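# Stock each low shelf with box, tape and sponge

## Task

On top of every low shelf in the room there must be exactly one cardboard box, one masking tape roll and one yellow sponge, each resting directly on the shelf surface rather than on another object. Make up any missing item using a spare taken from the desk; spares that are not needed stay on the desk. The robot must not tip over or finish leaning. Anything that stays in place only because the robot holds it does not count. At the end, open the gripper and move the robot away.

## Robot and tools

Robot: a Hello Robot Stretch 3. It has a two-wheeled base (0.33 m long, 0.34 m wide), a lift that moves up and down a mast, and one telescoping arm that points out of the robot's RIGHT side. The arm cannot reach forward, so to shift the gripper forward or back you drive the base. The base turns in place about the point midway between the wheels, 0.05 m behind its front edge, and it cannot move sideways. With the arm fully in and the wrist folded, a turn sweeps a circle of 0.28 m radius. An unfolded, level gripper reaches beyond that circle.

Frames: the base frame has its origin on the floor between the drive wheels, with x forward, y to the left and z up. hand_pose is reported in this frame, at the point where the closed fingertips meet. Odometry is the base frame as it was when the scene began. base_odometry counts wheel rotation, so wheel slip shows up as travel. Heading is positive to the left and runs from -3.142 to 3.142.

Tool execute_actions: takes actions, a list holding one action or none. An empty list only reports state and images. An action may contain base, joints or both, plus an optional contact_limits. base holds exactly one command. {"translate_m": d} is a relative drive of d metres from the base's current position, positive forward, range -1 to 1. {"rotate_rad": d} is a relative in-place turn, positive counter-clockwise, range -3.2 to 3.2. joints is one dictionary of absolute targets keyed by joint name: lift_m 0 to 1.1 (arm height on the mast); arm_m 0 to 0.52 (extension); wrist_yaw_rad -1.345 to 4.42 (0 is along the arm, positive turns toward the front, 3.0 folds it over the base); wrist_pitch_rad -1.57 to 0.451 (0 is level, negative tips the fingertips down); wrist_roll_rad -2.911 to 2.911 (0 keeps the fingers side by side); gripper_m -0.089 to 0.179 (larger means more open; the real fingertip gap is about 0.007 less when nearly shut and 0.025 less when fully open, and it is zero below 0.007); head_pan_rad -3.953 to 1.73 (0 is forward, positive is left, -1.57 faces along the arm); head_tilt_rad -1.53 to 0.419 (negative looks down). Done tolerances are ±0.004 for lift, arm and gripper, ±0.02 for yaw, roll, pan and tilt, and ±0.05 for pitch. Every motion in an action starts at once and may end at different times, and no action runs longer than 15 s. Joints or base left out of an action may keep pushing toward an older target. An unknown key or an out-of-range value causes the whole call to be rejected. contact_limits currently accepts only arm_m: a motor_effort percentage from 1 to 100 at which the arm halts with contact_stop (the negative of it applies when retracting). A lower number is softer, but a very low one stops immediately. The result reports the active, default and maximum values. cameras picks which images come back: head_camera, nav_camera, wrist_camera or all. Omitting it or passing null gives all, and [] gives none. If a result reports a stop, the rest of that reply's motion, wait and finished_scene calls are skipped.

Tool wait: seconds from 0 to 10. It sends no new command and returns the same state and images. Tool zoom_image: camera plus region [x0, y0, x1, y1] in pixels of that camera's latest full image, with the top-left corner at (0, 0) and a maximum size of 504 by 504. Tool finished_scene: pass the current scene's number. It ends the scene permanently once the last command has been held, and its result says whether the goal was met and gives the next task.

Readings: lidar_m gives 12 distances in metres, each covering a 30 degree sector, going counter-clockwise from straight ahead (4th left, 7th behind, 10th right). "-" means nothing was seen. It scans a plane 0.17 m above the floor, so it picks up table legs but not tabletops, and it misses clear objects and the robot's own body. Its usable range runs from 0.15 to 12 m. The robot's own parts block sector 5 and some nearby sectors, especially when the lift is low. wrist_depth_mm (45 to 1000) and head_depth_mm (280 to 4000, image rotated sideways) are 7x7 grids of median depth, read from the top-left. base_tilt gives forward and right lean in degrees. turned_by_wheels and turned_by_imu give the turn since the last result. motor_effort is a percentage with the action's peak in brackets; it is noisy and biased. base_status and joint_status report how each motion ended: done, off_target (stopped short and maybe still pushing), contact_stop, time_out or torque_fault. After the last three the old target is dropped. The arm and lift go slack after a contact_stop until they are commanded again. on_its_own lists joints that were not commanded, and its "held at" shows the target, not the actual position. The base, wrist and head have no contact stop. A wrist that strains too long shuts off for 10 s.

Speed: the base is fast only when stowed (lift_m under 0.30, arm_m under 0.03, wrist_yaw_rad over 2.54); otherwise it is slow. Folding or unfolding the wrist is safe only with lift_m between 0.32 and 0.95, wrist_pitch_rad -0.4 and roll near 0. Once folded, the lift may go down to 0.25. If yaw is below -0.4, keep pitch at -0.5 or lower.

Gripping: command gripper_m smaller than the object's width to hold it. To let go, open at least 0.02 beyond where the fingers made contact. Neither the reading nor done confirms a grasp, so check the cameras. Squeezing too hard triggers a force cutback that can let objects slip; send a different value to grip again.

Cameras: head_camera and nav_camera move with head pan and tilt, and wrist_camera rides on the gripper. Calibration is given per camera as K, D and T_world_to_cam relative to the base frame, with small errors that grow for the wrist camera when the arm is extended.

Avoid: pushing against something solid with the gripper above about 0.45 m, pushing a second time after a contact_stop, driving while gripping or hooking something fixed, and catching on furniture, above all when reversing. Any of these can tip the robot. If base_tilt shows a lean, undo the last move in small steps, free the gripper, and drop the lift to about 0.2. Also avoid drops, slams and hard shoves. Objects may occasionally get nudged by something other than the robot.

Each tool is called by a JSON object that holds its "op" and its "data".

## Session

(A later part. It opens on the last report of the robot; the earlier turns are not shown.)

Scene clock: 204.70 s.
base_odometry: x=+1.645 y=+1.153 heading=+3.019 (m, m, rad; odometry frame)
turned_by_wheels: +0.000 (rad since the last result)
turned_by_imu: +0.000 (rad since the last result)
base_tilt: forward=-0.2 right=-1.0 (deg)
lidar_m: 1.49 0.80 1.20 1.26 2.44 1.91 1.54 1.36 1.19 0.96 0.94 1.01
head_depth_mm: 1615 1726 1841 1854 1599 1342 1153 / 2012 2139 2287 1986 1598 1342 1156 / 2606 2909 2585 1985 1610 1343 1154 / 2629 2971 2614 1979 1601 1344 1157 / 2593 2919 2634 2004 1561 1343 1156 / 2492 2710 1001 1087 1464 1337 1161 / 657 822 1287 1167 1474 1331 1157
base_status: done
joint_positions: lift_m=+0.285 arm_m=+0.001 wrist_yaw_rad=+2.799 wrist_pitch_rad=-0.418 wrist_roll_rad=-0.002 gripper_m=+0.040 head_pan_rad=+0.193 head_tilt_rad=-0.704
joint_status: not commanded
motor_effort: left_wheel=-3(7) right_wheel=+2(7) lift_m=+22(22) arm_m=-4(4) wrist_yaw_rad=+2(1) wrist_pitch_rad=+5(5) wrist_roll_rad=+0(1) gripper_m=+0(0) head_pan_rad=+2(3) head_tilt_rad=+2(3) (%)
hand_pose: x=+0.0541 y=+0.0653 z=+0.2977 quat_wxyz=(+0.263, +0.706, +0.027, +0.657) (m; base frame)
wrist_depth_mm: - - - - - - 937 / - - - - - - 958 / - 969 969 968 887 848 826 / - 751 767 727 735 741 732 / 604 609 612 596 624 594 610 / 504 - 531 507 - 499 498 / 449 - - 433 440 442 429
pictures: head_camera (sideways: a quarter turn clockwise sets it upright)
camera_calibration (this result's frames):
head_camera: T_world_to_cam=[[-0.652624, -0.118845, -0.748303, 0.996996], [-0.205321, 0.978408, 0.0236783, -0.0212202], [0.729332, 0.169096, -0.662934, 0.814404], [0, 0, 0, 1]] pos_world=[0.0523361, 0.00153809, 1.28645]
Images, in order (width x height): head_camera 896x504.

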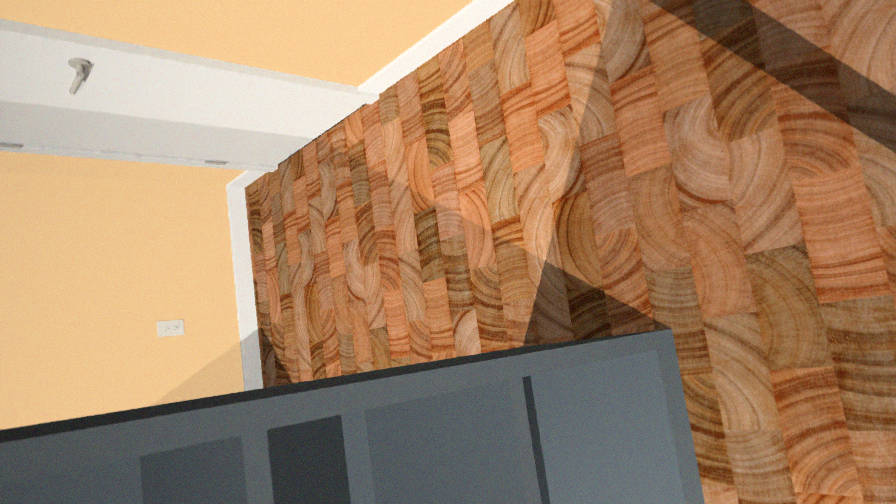

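{"op": "execute_actions", "data": {"actions": [{"base":{"rotate_rad":0.11}}], "cameras": []}}

{"op": "execute_actions", "data": {"actions": [{"base":{"translate_m":1.0}}], "cameras": []}}

{"op": "execute_actions", "data": {"actions": [{"base":{"translate_m":0.62},"joints":{"head_pan_rad":1.6}}], "cameras": ["head_camera"]}}

Scene clock: 212.33 s.
base_odometry: x=+1.645 y=+1.153 heading=+3.129 (m, m, rad; odometry frame)
turned_by_wheels: +0.110 (rad since the last result)
turned_by_imu: +0.110 (rad since the last result)
base_tilt: forward=-0.2 right=-1.2 (deg)
lidar_m: 1.73 0.80 1.20 2.01 2.56 1.91 1.36 1.21 1.13 0.94 0.94 1.06
head_depth_mm: 2052 2125 2194 1979 1596 1339 1153 / 2595 2871 2587 1982 1601 1345 1153 / 2616 2975 2594 1992 1602 1345 1156 / 2589 2933 2618 1999 1599 1341 1155 / 2466 2736 1342 1087 1464 1346 1160 / 1010 817 1331 1158 1510 1351 1155 / 1018 877 1320 1169 1475 1345 1160
base_status: done
joint_positions: lift_m=+0.285 arm_m=+0.001 wrist_yaw_rad=+2.799 wrist_pitch_rad=-0.418 wrist_roll_rad=-0.002 gripper_m=+0.040 head_pan_rad=+0.193 head_tilt_rad=-0.704
joint_status: not commanded
motor_effort: left_wheel=-3(10) right_wheel=+2(5) lift_m=+21(21) arm_m=-3(3) wrist_yaw_rad=+0(1) wrist_pitch_rad=+5(5) wrist_roll_rad=+0(0) gripper_m=-1(0) head_pan_rad=+3(4) head_tilt_rad=+2(2) (%)
hand_pose: x=+0.0541 y=+0.0653 z=+0.2977 quat_wxyz=(+0.263, +0.706, +0.027, +0.657) (m; base frame)
wrist_depth_mm: - - - - - - 971 / - - - - - - 985 / - - 958 985 951 859 767 / - 754 719 744 738 736 670 / 599 599 606 592 613 595 583 / 514 - 523 507 - 495 505 / 451 - - 431 434 440 435
pictures: none
No camera images: the call's "cameras" was empty. Leave "cameras" out to get every camera's image.

Scene clock: 217.43 s.
base_odometry: x=+0.645 y=+1.166 heading=+3.129 (m, m, rad; odometry frame)
turned_by_wheels: +0.000 (rad since the last result)
turned_by_imu: +0.000 (rad since the last result)
base_tilt: forward=-0.2 right=-1.2 (deg)
lidar_m: 1.12 1.70 0.39 0.33 0.33 2.84 2.33 1.41 0.76 0.63 0.63 0.71
head_depth_mm: 1356 1392 1455 1493 1518 1340 1154 / 1739 1921 2007 1906 1607 1342 1154 / 1772 1999 2298 1987 1594 1345 1153 / 1739 1980 2268 1994 1602 1342 1160 / 1714 1936 2252 1996 1610 1346 1160 / 1708 1943 2223 1988 1611 1347 1158 / 1711 1870 1998 1997 1615 1350 1162
base_status: done
joint_positions: lift_m=+0.285 arm_m=+0.001 wrist_yaw_rad=+2.799 wrist_pitch_rad=-0.418 wrist_roll_rad=-0.002 gripper_m=+0.040 head_pan_rad=+0.193 head_tilt_rad=-0.704
joint_status: not commanded
motor_effort: left_wheel=-2(7) right_wheel=+2(6) lift_m=+22(22) arm_m=-3(3) wrist_yaw_rad=+1(0) wrist_pitch_rad=+5(5) wrist_roll_rad=+0(0) gripper_m=+0(1) head_pan_rad=+3(3) head_tilt_rad=+2(2) (%)
hand_pose: x=+0.0541 y=+0.0653 z=+0.2977 quat_wxyz=(+0.263, +0.706, +0.027, +0.657) (m; base frame)
wrist_depth_mm: - 311 357 430 - - - / - 332 385 471 - - - / - 360 425 520 977 985 987 / - 392 454 571 739 747 719 / 342 429 494 610 635 597 590 / 375 - 501 506 - 497 502 / 411 - - 440 437 432 431
pictures: none
No camera images: the call's "cameras" was empty. Leave "cameras" out to get every camera's image.

Scene clock: 221.20 s.
base_odometry: x=+0.025 y=+1.175 heading=+3.128 (m, m, rad; odometry frame)
turned_by_wheels: +0.000 (rad since the last result)
turned_by_imu: +0.000 (rad since the last result)
base_tilt: forward=-0.2 right=-1.1 (deg)
lidar_m: 0.77 1.39 1.24 2.11 0.62 0.59 2.95 0.98 0.52 0.44 0.44 0.47
head_depth_mm: 2276 2116 2158 1912 1606 1341 1157 / 2715 2983 2390 1984 1605 1346 1155 / 2937 3332 2628 1992 1606 1340 1158 / 2857 3303 2623 1982 1605 1346 1157 / 2783 3173 2622 1981 1615 1345 1170 / 2729 3175 2629 2002 1627 1386 - / 2687 3016 2522 2072 - - 1117
base_status: done
joint_positions: lift_m=+0.285 arm_m=+0.001 wrist_yaw_rad=+2.799 wrist_pitch_rad=-0.418 wrist_roll_rad=-0.002 gripper_m=+0.040 head_pan_rad=+1.593 head_tilt_rad=-0.704
joint_status: all done
motor_effort: left_wheel=-2(7) right_wheel=+2(6) lift_m=+22(22) arm_m=-4(3) wrist_yaw_rad=+1(1) wrist_pitch_rad=+5(5) wrist_roll_rad=+0(0) gripper_m=+0(0) head_pan_rad=+3(35) head_tilt_rad=+2(2) (%)
hand_pose: x=+0.0541 y=+0.0653 z=+0.2977 quat_wxyz=(+0.263, +0.706, +0.027, +0.657) (m; base frame)
wrist_depth_mm: - - - - - - - / - - - - - - - / - 987 983 958 975 959 912 / - 750 753 745 751 733 730 / 595 604 618 594 631 591 593 / 521 - 523 494 - 503 495 / 450 - - 435 439 438 435
pictures: head_camera (sideways: a quarter turn clockwise sets it upright)
camera_calibration (this result's frames):
head_camera: T_world_to_cam=[[0.00620476, -0.663233, -0.748388, 0.993087], [-0.999069, -0.036063, 0.0236765, -0.016376], [-0.0426922, 0.747544, -0.662839, 0.818989], [0, 0, 0, 1]] pos_world=[0.0124418, 0.0458269, 1.28646]
Images, in order (width x height): head_camera 896x504.

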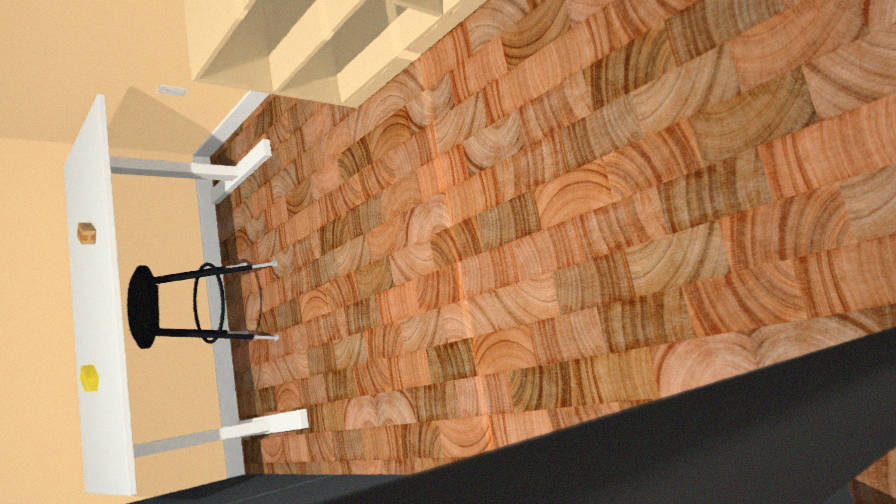

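{"op": "execute_actions", "data": {"actions": [{"base":{"rotate_rad":-1.405},"joints":{"head_pan_rad":-1.0}}], "cameras": []}}

{"op": "execute_actions", "data": {"actions": [{"base":{"translate_m":-1.0},"joints":{"head_pan_rad":-3.0}}], "cameras": []}}

{"op": "execute_actions", "data": {"actions": [{"base":{"translate_m":-1.0}}], "cameras": ["head_camera"]}}

Scene clock: 244.93 s.
base_odometry: x=+0.025 y=+1.175 heading=+1.724 (m, m, rad; odometry frame)
turned_by_wheels: -1.405 (rad since the last result)
turned_by_imu: -1.413 (rad since the last result)
base_tilt: forward=-0.2 right=-1.1 (deg)
lidar_m: 0.44 0.44 0.52 1.06 1.23 1.62 2.76 0.60 0.65 2.59 0.74 0.48
head_depth_mm: 2027 2481 2589 1985 1601 1340 1155 / 1324 1635 2137 1978 1608 1334 1157 / 1007 1162 1406 1727 1603 1338 1155 / 807 910 1042 1222 1450 1349 1157 / 672 742 828 938 1076 1256 1156 / 574 625 686 759 850 965 1092 / 502 541 586 640 701 778 873
base_status: done
joint_positions: lift_m=+0.285 arm_m=+0.001 wrist_yaw_rad=+2.799 wrist_pitch_rad=-0.418 wrist_roll_rad=-0.002 gripper_m=+0.040 head_pan_rad=-0.993 head_tilt_rad=-0.704
joint_status: all done
motor_effort: left_wheel=+4(12) right_wheel=-2(5) lift_m=+22(21) arm_m=-3(4) wrist_yaw_rad=+1(0) wrist_pitch_rad=+5(5) wrist_roll_rad=+0(0) gripper_m=+0(0) head_pan_rad=-3(33) head_tilt_rad=+2(2) (%)
hand_pose: x=+0.0541 y=+0.0653 z=+0.2977 quat_wxyz=(+0.263, +0.706, +0.027, +0.657) (m; base frame)
wrist_depth_mm: - - - 853 566 407 349 / - - - 952 597 433 364 / - 989 989 924 637 464 372 / - 750 760 742 684 498 386 / 588 608 611 613 608 517 402 / 500 - 523 515 - 485 410 / 451 - - 436 440 441 416
pictures: none
No camera images: the call's "cameras" was empty. Leave "cameras" out to get every camera's image.

Scene clock: 249.93 s.
base_odometry: x=+0.178 y=+0.186 heading=+1.724 (m, m, rad; odometry frame)
turned_by_wheels: +0.000 (rad since the last result)
turned_by_imu: +0.000 (rad since the last result)
base_tilt: forward=-0.2 right=-1.1 (deg)
lidar_m: 1.39 1.42 1.43 0.98 1.32 1.23 1.76 0.72 0.47 0.43 0.43 0.54
head_depth_mm: 1991 1775 2475 1986 1612 1337 1155 / 1989 1770 2495 1983 1596 1348 1154 / 1998 1781 2457 1978 1606 1343 1155 / 2011 1786 2504 1994 1604 1339 1156 / 2017 1796 2409 1992 1614 1345 1159 / 1611 1632 1644 1666 1545 1342 1164 / 1118 1134 1144 1152 1160 1169 1112
base_status: done
joint_positions: lift_m=+0.285 arm_m=+0.001 wrist_yaw_rad=+2.799 wrist_pitch_rad=-0.418 wrist_roll_rad=-0.002 gripper_m=+0.040 head_pan_rad=-2.993 head_tilt_rad=-0.704
joint_status: all done
motor_effort: left_wheel=+3(8) right_wheel=-2(7) lift_m=+21(22) arm_m=-3(4) wrist_yaw_rad=+1(1) wrist_pitch_rad=+5(5) wrist_roll_rad=+0(0) gripper_m=+0(0) head_pan_rad=-2(33) head_tilt_rad=+2(1) (%)
hand_pose: x=+0.0541 y=+0.0653 z=+0.2977 quat_wxyz=(+0.263, +0.706, +0.027, +0.657) (m; base frame)
wrist_depth_mm: - - - - - - - / - - - - - - - / - 878 997 980 961 995 951 / - 741 739 730 733 760 733 / 597 611 618 598 624 595 597 / 508 - 519 507 - 501 502 / 449 - - 444 430 435 429
pictures: none
No camera images: the call's "cameras" was empty. Leave "cameras" out to get every camera's image.

Scene clock: 254.93 s.
base_odometry: x=+0.330 y=-0.802 heading=+1.724 (m, m, rad; odometry frame)
turned_by_wheels: +0.000 (rad since the last result)
turned_by_imu: +0.000 (rad since the last result)
base_tilt: forward=-0.3 right=-1.1 (deg)
lidar_m: 1.45 1.54 1.06 0.77 1.16 0.79 0.78 0.95 0.63 0.58 0.58 0.72
head_depth_mm: 1130 1275 1137 867 1482 1311 1154 / 1132 1279 1143 870 1561 1339 1154 / 1134 1287 1140 872 1511 1342 1155 / 1142 1288 1054 873 1570 1341 1156 / 1141 1294 1150 875 1568 1344 1160 / 1145 1298 1149 877 1486 1329 1159 / 1147 1303 1155 878 1487 1348 1162
base_status: done
joint_positions: lift_m=+0.285 arm_m=+0.001 wrist_yaw_rad=+2.799 wrist_pitch_rad=-0.418 wrist_roll_rad=-0.002 gripper_m=+0.040 head_pan_rad=-2.993 head_tilt_rad=-0.704
joint_status: not commanded
motor_effort: left_wheel=+3(8) right_wheel=-2(7) lift_m=+22(22) arm_m=-4(3) wrist_yaw_rad=+1(1) wrist_pitch_rad=+5(5) wrist_roll_rad=+0(0) gripper_m=+0(0) head_pan_rad=-3(3) head_tilt_rad=+2(2) (%)
hand_pose: x=+0.0541 y=+0.0653 z=+0.2977 quat_wxyz=(+0.263, +0.706, +0.027, +0.657) (m; base frame)
wrist_depth_mm: - - - - - - - / - - - - - - - / - 959 871 957 917 964 941 / - 756 757 744 737 737 730 / 594 587 614 600 610 600 598 / 510 - 527 504 - 497 507 / 452 - - 438 428 433 439
pictures: head_camera (sideways: a quarter turn clockwise sets it upright)
camera_calibration (this result's frames):
head_camera: T_world_to_cam=[[0.657118, 0.0897343, -0.748427, 0.989169], [0.161687, -0.986558, 0.0236757, -0.0234556], [-0.736242, -0.136569, -0.662794, 0.823162], [0, 0, 0, 1]] pos_world=[-0.0401616, 0.000515631, 1.28646]
Images, in order (width x height): head_camera 896x504.

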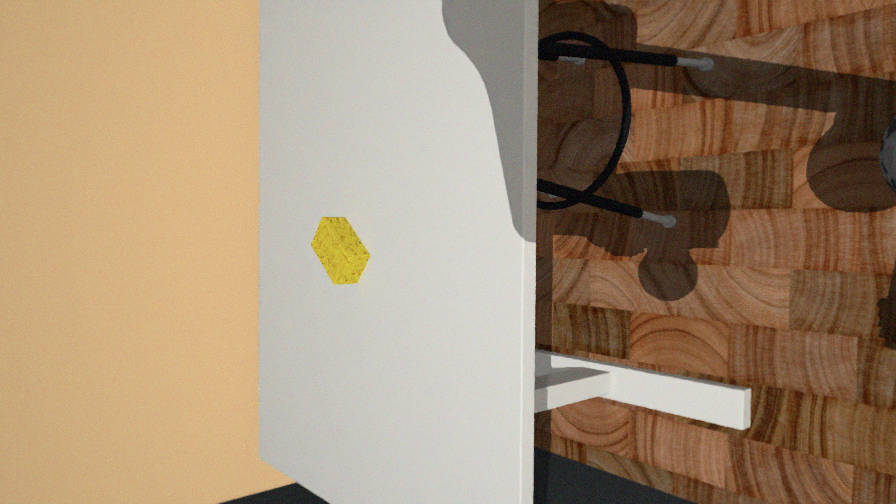

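{"op": "zoom_image", "data": {"camera": "head_camera", "region": [290, 200, 390, 300]}}

Region (290, 200, 390, 300) of head_camera's 896x504 image, scaled by 5.040, with more detail than that image has.

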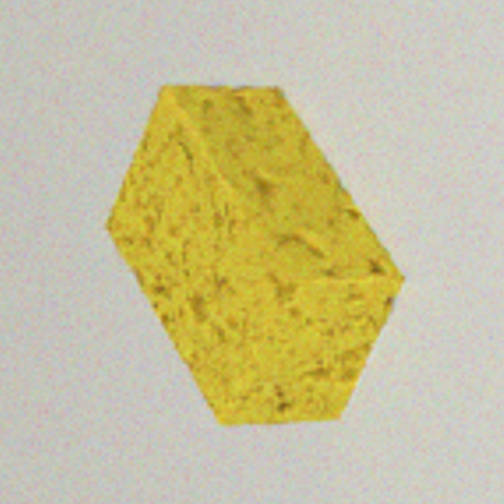

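{"op": "execute_actions", "data": {"actions": [{"base":{"translate_m":-0.22},"joints":{"lift_m":0.58}}], "cameras": []}}

{"op": "execute_actions", "data": {"actions": [{"base":{"rotate_rad":-1.412},"joints":{"lift_m":0.88,"head_pan_rad":-1.57,"head_tilt_rad":-0.8}}], "cameras": ["head_camera"]}}

{"op": "execute_actions", "data": {"actions": [{"base":{"translate_m":0.19},"joints":{"wrist_yaw_rad":-0.3,"arm_m":0.25,"gripper_m":0.14,"head_pan_rad":-1.75}}], "cameras": []}}

{"op": "execute_actions", "data": {"actions": [{"joints":{"wrist_yaw_rad":-0.7,"arm_m":0.40,"wrist_pitch_rad":-0.7}}], "cameras": ["head_camera","wrist_camera"]}}

Scene clock: 274.60 s.
base_odometry: x=+0.364 y=-1.019 heading=+1.724 (m, m, rad; odometry frame)
turned_by_wheels: +0.000 (rad since the last result)
turned_by_imu: +0.000 (rad since the last result)
base_tilt: forward=-0.2 right=-1.1 (deg)
lidar_m: 1.53 1.72 0.81 0.89 1.13 0.58 0.56 0.76 0.67 0.61 0.61 0.76
head_depth_mm: 942 1063 1143 871 702 633 1202 / 941 1068 1142 870 704 634 - / 946 1070 1143 872 705 635 1180 / 950 1076 1145 858 705 635 1153 / 957 1080 1146 858 705 1263 1159 / 954 1084 1153 878 706 1252 1158 / 960 1089 1151 876 709 1264 1139
base_status: done
joint_positions: lift_m=+0.580 arm_m=+0.001 wrist_yaw_rad=+2.799 wrist_pitch_rad=-0.418 wrist_roll_rad=-0.002 gripper_m=+0.040 head_pan_rad=-2.993 head_tilt_rad=-0.704
joint_status: all done
motor_effort: left_wheel=+3(9) right_wheel=-2(7) lift_m=+27(28) arm_m=-4(4) wrist_yaw_rad=+2(0) wrist_pitch_rad=+5(5) wrist_roll_rad=+0(0) gripper_m=+0(0) head_pan_rad=-3(3) head_tilt_rad=+2(2) (%)
hand_pose: x=+0.0540 y=+0.0653 z=+0.5925 quat_wxyz=(+0.263, +0.706, +0.027, +0.657) (m; base frame)
wrist_depth_mm: - 985 - 872 - - - / - - - - - - - / - - - - - - - / - - - - - - - / - - - - - - - / 851 - 885 849 - 856 864 / 751 733 751 756 725 754 750
pictures: none
No camera images: the call's "cameras" was empty. Leave "cameras" out to get every camera's image.

Scene clock: 278.17 s.
base_odometry: x=+0.364 y=-1.019 heading=+0.312 (m, m, rad; odometry frame)
turned_by_wheels: -1.412 (rad since the last result)
turned_by_imu: -1.422 (rad since the last result)
base_tilt: forward=-0.3 right=-1.1 (deg)
lidar_m: 0.61 0.63 0.87 2.60 1.20 0.81 1.12 1.09 0.58 0.56 0.76 0.63
head_depth_mm: 952 1092 985 787 698 - 1117 / 957 1098 983 787 688 - 1125 / 960 1100 986 789 682 - - / 964 1109 991 790 691 - 1166 / 968 1113 991 790 676 1239 1129 / 968 1119 989 792 660 1282 1129 / 972 1121 997 794 659 1293 1130
base_status: done
joint_positions: lift_m=+0.880 arm_m=+0.001 wrist_yaw_rad=+2.799 wrist_pitch_rad=-0.418 wrist_roll_rad=-0.002 gripper_m=+0.040 head_pan_rad=-1.577 head_tilt_rad=-0.790
joint_status: all done
motor_effort: left_wheel=+4(9) right_wheel=-2(5) lift_m=+27(28) arm_m=-4(4) wrist_yaw_rad=+1(0) wrist_pitch_rad=+5(5) wrist_roll_rad=+0(0) gripper_m=+0(0) head_pan_rad=+3(36) head_tilt_rad=-5(17) (%)
hand_pose: x=+0.0540 y=+0.0653 z=+0.8925 quat_wxyz=(+0.263, +0.706, +0.027, +0.657) (m; base frame)
wrist_depth_mm: - - - - - 703 532 / - - - - - 720 537 / - - - - - 753 541 / - - - - - 769 564 / - - - - - 798 580 / - - - - - 831 605 / - - - - - 815 632
pictures: head_camera (sideways: a quarter turn clockwise sets it upright)
camera_calibration (this result's frames):
head_camera: T_world_to_cam=[[0.0129622, 0.725248, -0.688366, 0.914824], [0.999677, 0.00565596, 0.0247833, -0.0300066], [0.0218674, -0.688465, -0.72494, 0.899366], [0, 0, 0, 1]] pos_world=[-0.00152804, -0.0441222, 1.28246]
Images, in order (width x height): head_camera 896x504.

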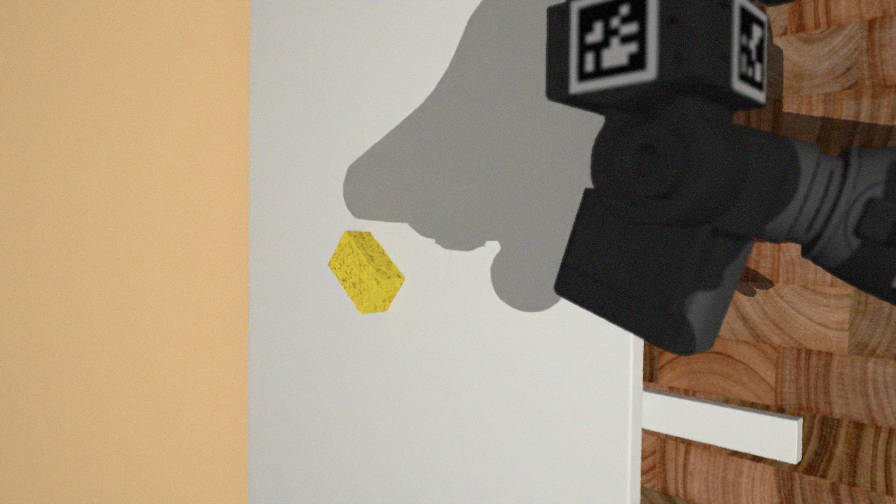

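Scene clock: 281.23 s.
base_odometry: x=+0.545 y=-0.961 heading=+0.312 (m, m, rad; odometry frame)
turned_by_wheels: +0.000 (rad since the last result)
turned_by_imu: +0.000 (rad since the last result)
base_tilt: forward=-0.2 right=-1.1 (deg)
lidar_m: 0.42 0.44 0.60 1.71 1.32 0.98 1.31 0.70 0.60 0.70 0.59 0.43
head_depth_mm: 1014 1147 983 831 - - 1101 / 999 1149 1060 - 673 1287 1124 / 989 1112 - 766 657 1264 1128 / 973 1095 - 768 658 1290 1128 / 960 1105 989 769 658 1266 1127 / 947 1086 991 792 660 1257 1117 / 934 1068 995 795 661 1226 1131
base_status: done
joint_positions: lift_m=+0.880 arm_m=+0.250 wrist_yaw_rad=-0.298 wrist_pitch_rad=-0.418 wrist_roll_rad=-0.002 gripper_m=+0.140 head_pan_rad=-1.743 head_tilt_rad=-0.790
joint_status: all done
motor_effort: left_wheel=+3(8) right_wheel=-2(3) lift_m=+27(27) arm_m=+3(1) wrist_yaw_rad=-1(3) wrist_pitch_rad=+5(5) wrist_roll_rad=+0(0) gripper_m=+0(95) head_pan_rad=-3(17) head_tilt_rad=-6(6) (%)
hand_pose: x=-0.0875 y=-0.6090 z=+0.8925 quat_wxyz=(+0.663, +0.043, -0.705, -0.248) (m; base frame)
wrist_depth_mm: 502 534 570 618 653 722 783 / 552 574 624 674 733 777 814 / 582 620 655 681 676 668 680 / 518 520 521 513 518 512 520 / 422 437 418 371 419 432 415 / 354 - 351 328 352 - 355 / 317 305 304 301 306 304 304
pictures: none
No camera images: the call's "cameras" was empty. Leave "cameras" out to get every camera's image.

Scene clock: 283.60 s.
base_odometry: x=+0.545 y=-0.961 heading=+0.312 (m, m, rad; odometry frame)
turned_by_wheels: +0.000 (rad since the last result)
turned_by_imu: +0.000 (rad since the last result)
base_tilt: forward=-0.2 right=-1.1 (deg)
lidar_m: 0.42 0.44 0.60 1.71 1.32 0.98 1.31 0.70 0.60 0.70 0.59 0.43
head_depth_mm: 1013 1144 980 - - - 1103 / 998 1147 1058 - 657 1286 1123 / 988 1093 887 787 657 1264 1123 / 971 - 884 788 656 1288 1125 / 959 1059 937 790 659 1269 1129 / 948 1086 989 791 660 1256 1122 / 935 1070 992 792 659 1226 1129
base_status: not commanded
joint_positions: lift_m=+0.880 arm_m=+0.400 wrist_yaw_rad=-0.699 wrist_pitch_rad=-0.711 wrist_roll_rad=-0.002 gripper_m=+0.140 head_pan_rad=-1.743 head_tilt_rad=-0.790
joint_status: all done
motor_effort: left_wheel=+4(3) right_wheel=-2(2) lift_m=+28(26) arm_m=+3(2) wrist_yaw_rad=-1(3) wrist_pitch_rad=+3(4) wrist_roll_rad=+0(0) gripper_m=+0(0) head_pan_rad=-3(3) head_tilt_rad=-6(6) (%)
hand_pose: x=-0.1364 y=-0.6811 z=+0.8332 quat_wxyz=(+0.539, +0.005, -0.706, -0.458) (m; base frame)
wrist_depth_mm: 399 452 524 555 548 532 540 / 432 464 452 449 454 445 443 / 395 393 387 382 383 378 377 / 346 339 335 336 335 334 330 / 303 308 295 260 297 305 295 / 271 - 258 232 265 - 264 / 250 246 243 240 243 241 241
pictures: head_camera (sideways: a quarter turn clockwise sets it upright), wrist_camera
camera_calibration (this result's frames):
head_camera: T_world_to_cam=[[0.132791, 0.713166, -0.688303, 0.914011], [0.986834, -0.159827, 0.0247843, -0.0299295], [-0.0923342, -0.682532, -0.724999, 0.90014], [0, 0, 0, 1]] pos_world=[-0.00872292, -0.0422503, 1.28246]
wrist_camera: T_world_to_cam=[[-0.778255, 0.627277, -0.0290192, 0.353852], [0.508769, 0.602789, -0.614654, 1.02157], [-0.368066, -0.493122, -0.788263, 0.438762], [0, 0, 0, 1]] pos_world=[-0.0828607, -0.621389, 0.984038]
Images, in order (width x height): head_camera 896x504, wrist_camera 644x364.

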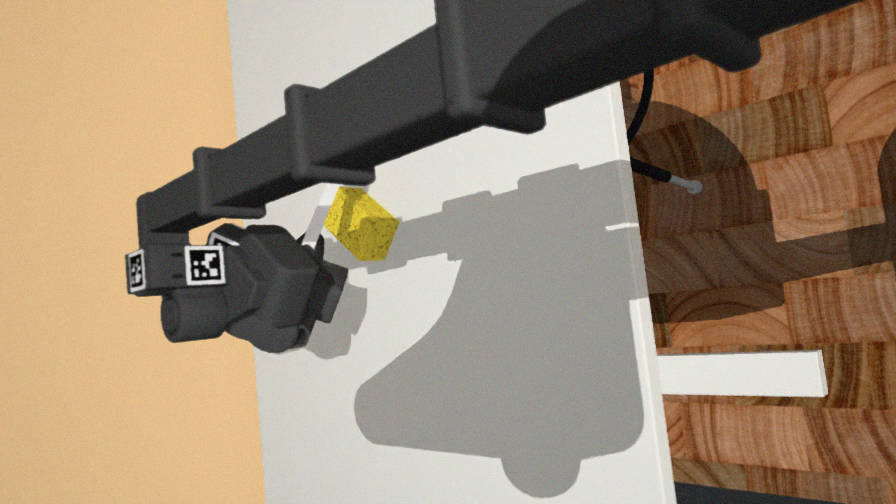

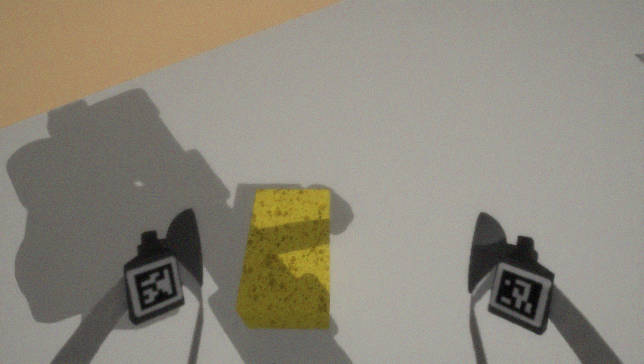

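{"op": "execute_actions", "data": {"actions": [{"joints":{"arm_m":0.453,"lift_m":0.795}}], "cameras": ["wrist_camera"]}}

Scene clock: 290.10 s.
base_odometry: x=+0.545 y=-0.961 heading=+0.312 (m, m, rad; odometry frame)
turned_by_wheels: +0.000 (rad since the last result)
turned_by_imu: +0.000 (rad since the last result)
base_tilt: forward=-0.2 right=-1.1 (deg)
lidar_m: 0.42 0.44 0.60 1.71 1.32 0.98 1.31 0.70 0.60 0.70 0.59 0.43
head_depth_mm: 1011 1147 980 784 686 - - / 1001 1148 982 809 - 1259 1102 / 988 1130 1022 756 656 1261 1126 / 972 1089 - 790 657 1284 1121 / 959 1089 955 789 659 1263 1129 / 948 1083 993 791 660 1255 1117 / 935 1072 991 794 661 1230 1133
base_status: not commanded
joint_positions: lift_m=+0.795 arm_m=+0.453 wrist_yaw_rad=-0.699 wrist_pitch_rad=-0.711 wrist_roll_rad=-0.002 gripper_m=+0.140 head_pan_rad=-1.743 head_tilt_rad=-0.790
joint_status: all done
motor_effort: left_wheel=+3(4) right_wheel=-2(2) lift_m=+21(26) arm_m=+2(3) wrist_yaw_rad=-1(1) wrist_pitch_rad=+3(3) wrist_roll_rad=+0(0) gripper_m=+0(1) head_pan_rad=-2(3) head_tilt_rad=-6(6) (%)
hand_pose: x=-0.1364 y=-0.7341 z=+0.7484 quat_wxyz=(+0.539, +0.005, -0.706, -0.459) (m; base frame)
wrist_depth_mm: 352 373 374 372 363 363 367 / 309 311 308 306 301 304 300 / 265 264 263 260 258 258 259 / 228 230 228 169 221 224 224 / 203 208 202 150 192 204 199 / 184 - 178 135 173 - 179 / 168 165 165 125 127 164 162
pictures: wrist_camera
camera_calibration (this result's frames):
wrist_camera: T_world_to_cam=[[-0.77821, 0.627333, -0.029028, 0.384686], [0.508974, 0.60296, -0.614316, 1.00122], [-0.367878, -0.492842, -0.788526, 0.346239], [0, 0, 0, 1]] pos_world=[-0.0828557, -0.674381, 0.899252]
Images, in order (width x height): wrist_camera 644x364.

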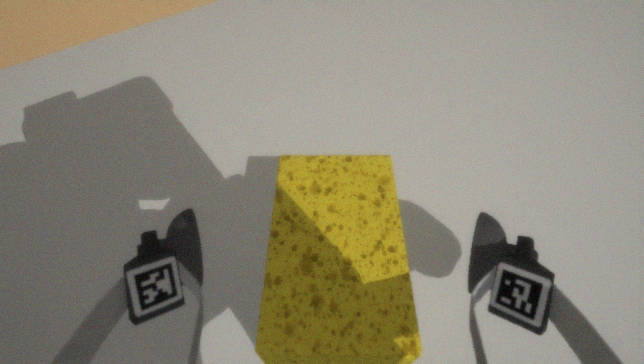

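{"op": "execute_actions", "data": {"actions": [{"joints":{"gripper_m":0.015,"lift_m":0.791}}], "cameras": ["wrist_camera"]}}

{"op": "execute_actions", "data": {"actions": [{"joints":{"lift_m":0.825}}], "cameras": ["wrist_camera"]}}

Scene clock: 294.30 s.
base_odometry: x=+0.545 y=-0.961 heading=+0.312 (m, m, rad; odometry frame)
turned_by_wheels: +0.000 (rad since the last result)
turned_by_imu: +0.000 (rad since the last result)
base_tilt: forward=-0.3 right=-1.2 (deg)
lidar_m: 0.42 0.44 0.60 1.71 1.33 0.98 1.31 0.70 0.60 0.70 0.59 0.43
head_depth_mm: 1013 1151 981 784 688 - - / 999 1146 982 810 - 1261 1104 / 987 1134 1020 755 657 1267 1127 / 973 1088 - 790 658 1288 1128 / 958 1095 976 790 659 1265 1127 / 948 1087 994 792 660 1251 1118 / 933 1068 994 792 662 1226 1131
base_status: not commanded
joint_positions: lift_m=+0.791 arm_m=+0.453 wrist_yaw_rad=-0.699 wrist_pitch_rad=-0.711 wrist_roll_rad=-0.002 gripper_m=+0.016 head_pan_rad=-1.743 head_tilt_rad=-0.790
joint_status: all done
motor_effort: left_wheel=+3(3) right_wheel=-3(2) lift_m=+21(19) arm_m=+2(3) wrist_yaw_rad=+0(1) wrist_pitch_rad=+3(3) wrist_roll_rad=+0(0) gripper_m=-25(100) head_pan_rad=-2(1) head_tilt_rad=-6(6) (%)
hand_pose: x=-0.1364 y=-0.7341 z=+0.7444 quat_wxyz=(+0.539, +0.005, -0.706, -0.459) (m; base frame)
wrist_depth_mm: 351 364 359 364 357 356 350 / 301 300 303 298 297 296 293 / 260 256 256 254 252 251 251 / 225 224 224 163 216 219 219 / 199 198 199 144 152 195 194 / 179 179 171 131 130 175 175 / 162 162 158 120 122 159 159
pictures: wrist_camera
camera_calibration (this result's frames):
wrist_camera: T_world_to_cam=[[-0.778209, 0.627334, -0.0290279, 0.384571], [0.508978, 0.602963, -0.614311, 0.998763], [-0.367875, -0.492837, -0.78853, 0.343094], [0, 0, 0, 1]] pos_world=[-0.0828556, -0.674381, 0.895254]
Images, in order (width x height): wrist_camera 644x364.

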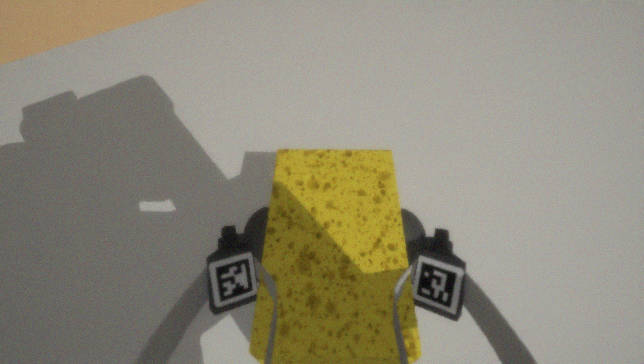

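Scene clock: 295.40 s.
base_odometry: x=+0.545 y=-0.961 heading=+0.312 (m, m, rad; odometry frame)
turned_by_wheels: +0.000 (rad since the last result)
turned_by_imu: +0.000 (rad since the last result)
base_tilt: forward=-0.3 right=-1.1 (deg)
lidar_m: 0.42 0.44 0.60 1.70 1.32 0.98 1.31 0.70 0.60 0.70 0.59 0.43
head_depth_mm: 1011 1144 984 787 - - - / 997 1147 984 - - 1262 1124 / 984 1114 - 767 657 1259 1125 / 972 1069 848 789 658 1291 1130 / 962 1082 924 790 658 1266 1126 / 948 1085 991 792 660 1256 1119 / 935 1070 992 794 661 1226 1128
base_status: not commanded
joint_positions: lift_m=+0.825 arm_m=+0.453 wrist_yaw_rad=-0.699 wrist_pitch_rad=-0.712 wrist_roll_rad=-0.002 gripper_m=+0.019 head_pan_rad=-1.743 head_tilt_rad=-0.790
joint_status: all done
motor_effort: left_wheel=+3(3) right_wheel=-2(2) lift_m=+27(30) arm_m=+3(3) wrist_yaw_rad=-1(2) wrist_pitch_rad=+3(3) wrist_roll_rad=+0(0) gripper_m=-23(25) head_pan_rad=-2(2) head_tilt_rad=-6(5) (%)
hand_pose: x=-0.1362 y=-0.7339 z=+0.7779 quat_wxyz=(+0.539, +0.005, -0.706, -0.459) (m; base frame)
wrist_depth_mm: 354 398 435 432 422 423 417 / 366 358 358 356 355 349 350 / 306 304 303 306 303 303 296 / 269 268 266 163 257 263 263 / 238 237 237 144 151 233 229 / 215 214 204 131 130 210 209 / 192 193 188 121 123 190 189
pictures: wrist_camera
camera_calibration (this result's frames):
wrist_camera: T_world_to_cam=[[-0.778189, 0.627358, -0.0290514, 0.385588], [0.509424, 0.603495, -0.613417, 1.01896], [-0.3673, -0.492154, -0.789225, 0.370793], [0, 0, 0, 1]] pos_world=[-0.0828303, -0.674352, 0.928888]
Images, in order (width x height): wrist_camera 644x364.

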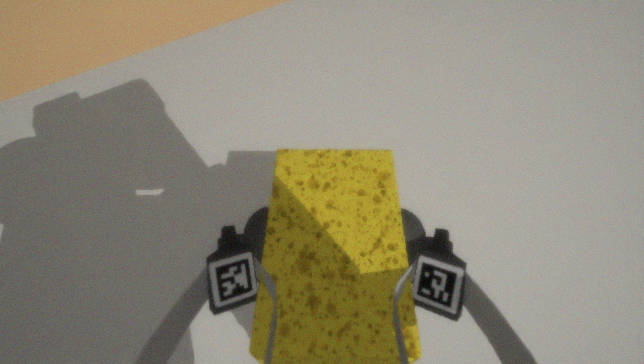

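{"op": "execute_actions", "data": {"actions": [{"joints":{"arm_m":0.0,"wrist_yaw_rad":2.75,"wrist_pitch_rad":-0.4,"head_pan_rad":-0.2}}], "cameras": ["wrist_camera"]}}

{"op": "execute_actions", "data": {"actions": [{"base":{"rotate_rad":1.50},"joints":{"lift_m":0.53}}], "cameras": []}}

{"op": "execute_actions", "data": {"actions": [{"base":{"translate_m":0.15},"joints":{"lift_m":0.285}}], "cameras": ["wrist_camera"]}}

{"op": "execute_actions", "data": {"actions": [{"base":{"translate_m":1.0}}], "cameras": ["nav_camera"]}}

Scene clock: 307.70 s.
base_odometry: x=+0.545 y=-0.961 heading=+0.312 (m, m, rad; odometry frame)
turned_by_wheels: +0.000 (rad since the last result)
turned_by_imu: +0.000 (rad since the last result)
base_tilt: forward=-0.3 right=-1.1 (deg)
lidar_m: 0.42 0.44 0.60 1.71 1.32 0.98 1.31 0.70 0.60 0.70 0.59 0.44
head_depth_mm: 363 415 478 588 762 1090 1123 / 342 394 483 588 745 1029 1126 / 336 387 456 555 708 1009 1123 / 330 380 445 540 685 931 1124 / 325 372 436 524 659 888 1110 / 319 365 426 511 639 849 1110 / 314 358 416 498 618 814 1089
base_status: not commanded
joint_positions: lift_m=+0.825 arm_m=+0.001 wrist_yaw_rad=+2.749 wrist_pitch_rad=-0.421 wrist_roll_rad=-0.002 gripper_m=+0.019 head_pan_rad=-0.207 head_tilt_rad=-0.790
joint_status: all done
motor_effort: left_wheel=+3(3) right_wheel=-2(3) lift_m=+27(27) arm_m=-4(4) wrist_yaw_rad=+1(3) wrist_pitch_rad=+6(6) wrist_roll_rad=+0(0) gripper_m=-23(23) head_pan_rad=+2(34) head_tilt_rad=-6(5) (%)
hand_pose: x=+0.0645 y=+0.0610 z=+0.8369 quat_wxyz=(+0.280, +0.706, +0.010, +0.650) (m; base frame)
wrist_depth_mm: - - - - 630 447 340 / - - - - 665 461 352 / - - - - 683 478 363 / - - - 163 653 499 378 / - - - 144 151 519 385 / - - - 130 131 518 398 / 981 - 992 121 123 544 413
pictures: wrist_camera
camera_calibration (this result's frames):
wrist_camera: T_world_to_cam=[[0.934083, -0.356385, -0.0218787, -0.0116312], [-0.223432, -0.535618, -0.814365, 0.758093], [0.278509, 0.765573, -0.57994, 0.588799], [0, 0, 0, 1]] pos_world=[0.0162607, -0.048865, 0.958578]
Images, in order (width x height): wrist_camera 644x364.

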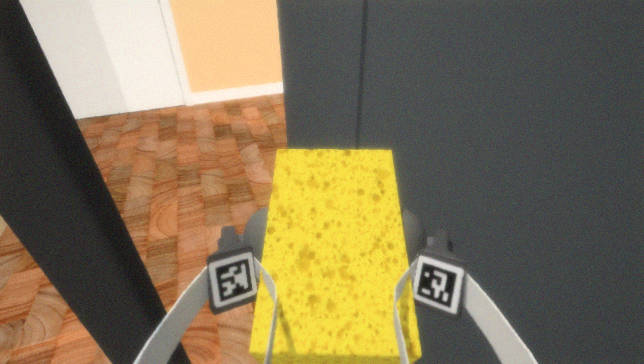

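Scene clock: 311.20 s.
base_odometry: x=+0.545 y=-0.961 heading=+1.812 (m, m, rad; odometry frame)
turned_by_wheels: +1.500 (rad since the last result)
turned_by_imu: +1.511 (rad since the last result)
base_tilt: forward=-0.2 right=-1.1 (deg)
lidar_m: 1.33 1.80 0.98 1.10 1.24 0.60 0.90 0.64 0.44 0.42 0.43 0.56
head_depth_mm: 687 724 774 830 897 974 1065 / 838 906 986 1094 1190 1234 1122 / 1088 1209 1351 1530 1470 1287 1129 / 2254 2569 2110 1807 1505 1290 1126 / 2301 2640 2266 1813 1506 1288 1130 / 2254 2565 2277 1811 1509 1290 1129 / 2182 2479 2267 1808 1508 1296 1132
base_status: done
joint_positions: lift_m=+0.530 arm_m=+0.001 wrist_yaw_rad=+2.749 wrist_pitch_rad=-0.420 wrist_roll_rad=-0.002 gripper_m=+0.019 head_pan_rad=-0.207 head_tilt_rad=-0.790
joint_status: all done
motor_effort: left_wheel=-3(7) right_wheel=+2(5) lift_m=+21(25) arm_m=-4(4) wrist_yaw_rad=+0(1) wrist_pitch_rad=+6(6) wrist_roll_rad=+0(0) gripper_m=-23(23) head_pan_rad=+3(4) head_tilt_rad=-6(6) (%)
hand_pose: x=+0.0645 y=+0.0610 z=+0.5423 quat_wxyz=(+0.280, +0.706, +0.010, +0.650) (m; base frame)
wrist_depth_mm: - - - - - - - / - - - - - - - / - - - - - - - / - - - 163 - - - / - 966 952 145 150 930 975 / 789 843 757 131 131 802 800 / 682 - 672 121 123 688 676
pictures: none
No camera images: the call's "cameras" was empty. Leave "cameras" out to get every camera's image.

Scene clock: 314.27 s.
base_odometry: x=+0.509 y=-0.815 heading=+1.812 (m, m, rad; odometry frame)
turned_by_wheels: +0.000 (rad since the last result)
turned_by_imu: +0.000 (rad since the last result)
base_tilt: forward=-0.2 right=-1.2 (deg)
lidar_m: 1.30 1.68 1.23 0.95 1.34 0.82 0.74 0.62 0.43 0.41 0.42 0.55
head_depth_mm: 664 709 757 812 879 949 1037 / 818 885 962 1054 1161 1231 1124 / 1064 1178 1323 1492 1463 1292 1123 / 2182 2512 2187 1805 1506 1293 1125 / 2166 2500 2273 1816 1501 1291 1126 / 2116 2411 2270 1813 1502 1297 1129 / 2061 2338 2293 1811 1508 1297 1130
base_status: done
joint_positions: lift_m=+0.285 arm_m=+0.001 wrist_yaw_rad=+2.749 wrist_pitch_rad=-0.420 wrist_roll_rad=-0.002 gripper_m=+0.019 head_pan_rad=-0.207 head_tilt_rad=-0.790
joint_status: all done
motor_effort: left_wheel=-3(5) right_wheel=+2(5) lift_m=+22(21) arm_m=-4(4) wrist_yaw_rad=+2(1) wrist_pitch_rad=+6(6) wrist_roll_rad=+0(0) gripper_m=-23(23) head_pan_rad=+3(2) head_tilt_rad=-5(6) (%)
hand_pose: x=+0.0645 y=+0.0610 z=+0.2973 quat_wxyz=(+0.280, +0.706, +0.010, +0.650) (m; base frame)
wrist_depth_mm: - - - - - - - / - - - - - - - / - 970 994 945 954 979 944 / - 749 739 162 703 751 727 / - 606 606 145 151 607 593 / 492 523 - 131 130 508 507 / 449 - - 121 123 429 431
pictures: wrist_camera
camera_calibration (this result's frames):
wrist_camera: T_world_to_cam=[[0.93409, -0.356368, -0.021854, -0.0234471], [-0.223193, -0.535053, -0.814803, 0.318817], [0.278677, 0.765977, -0.579326, 0.275579], [0, 0, 0, 1]] pos_world=[0.0162619, -0.0488593, 0.418911]
Images, in order (width x height): wrist_camera 644x364.

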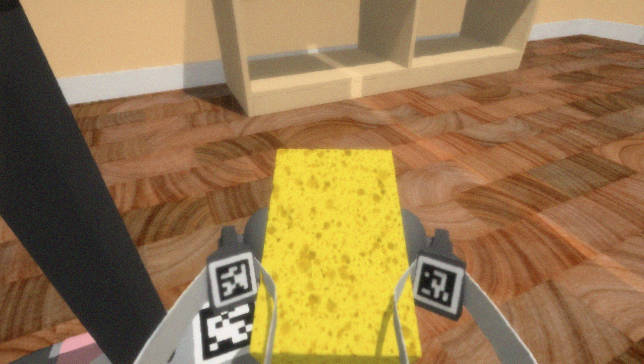

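Scene clock: 319.37 s.
base_odometry: x=+0.270 y=+0.156 heading=+1.812 (m, m, rad; odometry frame)
turned_by_wheels: +0.000 (rad since the last result)
turned_by_imu: +0.000 (rad since the last result)
base_tilt: forward=-0.2 right=-1.2 (deg)
lidar_m: 1.46 1.49 1.07 1.00 1.26 1.74 1.73 0.55 0.37 0.35 0.36 0.47
head_depth_mm: 1411 1618 1784 687 742 805 880 / 1372 1589 1878 1808 1402 1097 1107 / 1346 1556 1826 1805 1502 1283 1127 / 1302 1510 1758 1806 1505 1290 1125 / 1276 1461 1716 1810 1501 1281 1131 / 1244 1424 1653 1814 1511 1291 1131 / 1213 1372 1571 1767 1510 1294 1131
base_status: done
joint_positions: lift_m=+0.285 arm_m=+0.001 wrist_yaw_rad=+2.749 wrist_pitch_rad=-0.420 wrist_roll_rad=-0.002 gripper_m=+0.019 head_pan_rad=-0.207 head_tilt_rad=-0.791
joint_status: not commanded
motor_effort: left_wheel=-3(8) right_wheel=+2(6) lift_m=+22(22) arm_m=-4(3) wrist_yaw_rad=+1(1) wrist_pitch_rad=+6(6) wrist_roll_rad=+0(0) gripper_m=-24(23) head_pan_rad=+4(2) head_tilt_rad=-5(5) (%)
hand_pose: x=+0.0645 y=+0.0611 z=+0.2973 quat_wxyz=(+0.280, +0.706, +0.010, +0.650) (m; base frame)
wrist_depth_mm: 992 - - - - - - / - - - - - - - / - 941 973 975 968 995 939 / - 758 740 163 712 754 718 / - 615 589 145 151 596 590 / 493 518 - 130 130 492 499 / 450 - - 121 123 435 431
pictures: nav_camera (sideways: a quarter turn counterclockwise sets it upright)
camera_calibration (this result's frames):
nav_camera: T_world_to_cam=[[0.73483, -0.122423, 0.667111, -0.836005], [-0.167371, -0.985888, 0.00343902, 0.0452455], [0.657276, -0.114182, -0.74495, 0.922424], [0, 0, 0, 1]] pos_world=[0.0156075, 0.0475853, 1.24471]
Images, in order (width x height): nav_camera 672x504.

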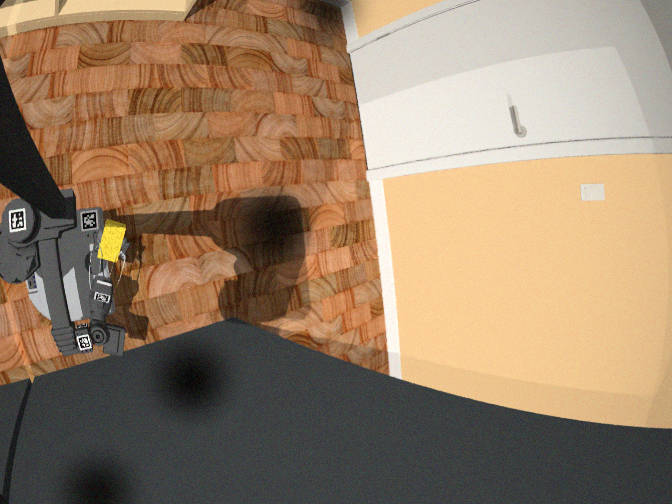

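{"op": "execute_actions", "data": {"actions": [{"base":{"translate_m":0.9}}], "cameras": []}}

{"op": "execute_actions", "data": {"actions": [{"base":{"rotate_rad":-1.51}}], "cameras": []}}

{"op": "execute_actions", "data": {"actions": [{"base":{"translate_m":1.0},"joints":{"head_pan_rad":-1.3,"head_tilt_rad":-0.6}}], "cameras": ["head_camera"]}}

Scene clock: 327.93 s.
base_odometry: x=+0.055 y=+1.030 heading=+1.812 (m, m, rad; odometry frame)
turned_by_wheels: +0.000 (rad since the last result)
turned_by_imu: +0.000 (rad since the last result)
base_tilt: forward=-0.3 right=-1.0 (deg)
lidar_m: 0.59 0.59 0.76 1.44 1.47 1.50 1.50 0.48 0.50 2.61 0.89 0.62
head_depth_mm: 525 611 728 903 1186 1283 1125 / 512 592 703 866 1121 1285 1128 / 499 576 679 829 1060 1260 1122 / 487 560 656 793 1005 1243 1126 / 476 544 635 764 956 1226 1127 / 464 529 617 735 912 1193 1129 / 453 515 597 712 865 1085 1128
base_status: done
joint_positions: lift_m=+0.285 arm_m=+0.001 wrist_yaw_rad=+2.749 wrist_pitch_rad=-0.420 wrist_roll_rad=-0.002 gripper_m=+0.019 head_pan_rad=-0.207 head_tilt_rad=-0.791
joint_status: not commanded
motor_effort: left_wheel=-3(8) right_wheel=+3(6) lift_m=+22(22) arm_m=-4(3) wrist_yaw_rad=+1(2) wrist_pitch_rad=+6(6) wrist_roll_rad=+0(0) gripper_m=-23(23) head_pan_rad=+3(3) head_tilt_rad=-5(5) (%)
hand_pose: x=+0.0645 y=+0.0611 z=+0.2973 quat_wxyz=(+0.280, +0.706, +0.010, +0.650) (m; base frame)
wrist_depth_mm: - - - - 800 576 445 / - - - - 839 620 472 / - 975 964 972 872 640 496 / - 757 745 162 707 640 515 / - 612 596 145 151 596 527 / 487 535 - 131 130 511 489 / 443 - - 121 123 432 430
pictures: none
No camera images: the call's "cameras" was empty. Leave "cameras" out to get every camera's image.

Scene clock: 330.07 s.
base_odometry: x=+0.055 y=+1.030 heading=+0.302 (m, m, rad; odometry frame)
turned_by_wheels: -1.510 (rad since the last result)
turned_by_imu: -1.518 (rad since the last result)
base_tilt: forward=-0.3 right=-1.2 (deg)
lidar_m: 2.24 0.83 0.61 0.59 0.61 0.80 1.44 1.15 1.50 1.13 0.48 0.54
head_depth_mm: 2858 729 772 815 865 925 1087 / 2918 3026 2252 1670 1184 1236 1123 / 2869 2994 2257 1805 1502 1289 1123 / 2833 2986 2256 1812 1500 1286 1132 / 2942 2997 2278 1811 1509 1295 1130 / 2843 2755 2270 1810 1501 1291 1130 / 2715 2517 2271 1822 1510 1296 1129
base_status: done
joint_positions: lift_m=+0.285 arm_m=+0.001 wrist_yaw_rad=+2.749 wrist_pitch_rad=-0.420 wrist_roll_rad=-0.002 gripper_m=+0.020 head_pan_rad=-0.207 head_tilt_rad=-0.791
joint_status: not commanded
motor_effort: left_wheel=+4(12) right_wheel=-2(6) lift_m=+22(22) arm_m=-3(3) wrist_yaw_rad=+1(1) wrist_pitch_rad=+6(6) wrist_roll_rad=+0(0) gripper_m=-23(23) head_pan_rad=+3(2) head_tilt_rad=-5(5) (%)
hand_pose: x=+0.0645 y=+0.0611 z=+0.2973 quat_wxyz=(+0.280, +0.706, +0.010, +0.650) (m; base frame)
wrist_depth_mm: 484 518 572 619 693 776 867 / 527 561 608 696 741 869 985 / - 605 662 728 847 915 951 / - 637 717 163 717 710 745 / - 615 611 144 150 579 593 / 489 528 - 131 130 502 501 / 459 - - 121 123 432 432
pictures: none
No camera images: the call's "cameras" was empty. Leave "cameras" out to get every camera's image.

Scene clock: 335.17 s.
base_odometry: x=+1.010 y=+1.327 heading=+0.302 (m, m, rad; odometry frame)
turned_by_wheels: +0.000 (rad since the last result)
turned_by_imu: +0.001 (rad since the last result)
base_tilt: forward=-0.2 right=-1.1 (deg)
lidar_m: 1.62 0.82 0.60 0.58 0.60 0.83 2.10 0.54 0.46 1.28 2.91 2.20
head_depth_mm: 2610 2866 3075 2229 1747 1423 1198 / 2685 2947 2971 2261 1747 1432 1203 / 2777 3025 3015 2251 1748 1426 1207 / 2863 3081 3085 2274 1746 1426 1205 / 2967 3209 3208 2278 1748 1429 1204 / 3059 3444 3246 2255 1749 1432 1206 / 3190 3444 3239 2279 1756 1428 1206
base_status: done
joint_positions: lift_m=+0.285 arm_m=+0.001 wrist_yaw_rad=+2.749 wrist_pitch_rad=-0.420 wrist_roll_rad=-0.002 gripper_m=+0.020 head_pan_rad=-1.293 head_tilt_rad=-0.606
joint_status: all done
motor_effort: left_wheel=+4(12) right_wheel=-2(4) lift_m=+22(22) arm_m=-4(4) wrist_yaw_rad=+2(0) wrist_pitch_rad=+6(6) wrist_roll_rad=+0(0) gripper_m=-23(23) head_pan_rad=-3(36) head_tilt_rad=+4(23) (%)
hand_pose: x=+0.0645 y=+0.0611 z=+0.2973 quat_wxyz=(+0.280, +0.706, +0.010, +0.650) (m; base frame)
wrist_depth_mm: 475 513 560 624 695 767 878 / 519 563 604 672 753 871 958 / - 610 655 725 838 928 944 / - 646 706 162 701 737 711 / - 605 609 145 151 613 592 / 487 529 - 131 130 508 505 / 453 - - 121 123 435 428
pictures: head_camera (sideways: a quarter turn clockwise sets it upright)
camera_calibration (this result's frames):
head_camera: T_world_to_cam=[[-0.152806, 0.566901, -0.80949, 1.0737], [0.956878, 0.289641, 0.0222133, -0.0264052], [0.247054, -0.771188, -0.586713, 0.718194], [0, 0, 0, 1]] pos_world=[0.0119019, -0.0471729, 1.29111]
Images, in order (width x height): head_camera 896x504.

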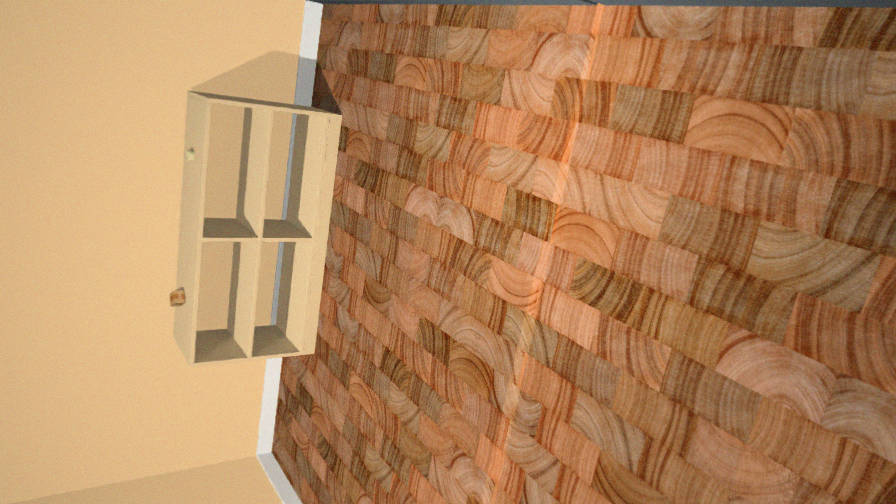

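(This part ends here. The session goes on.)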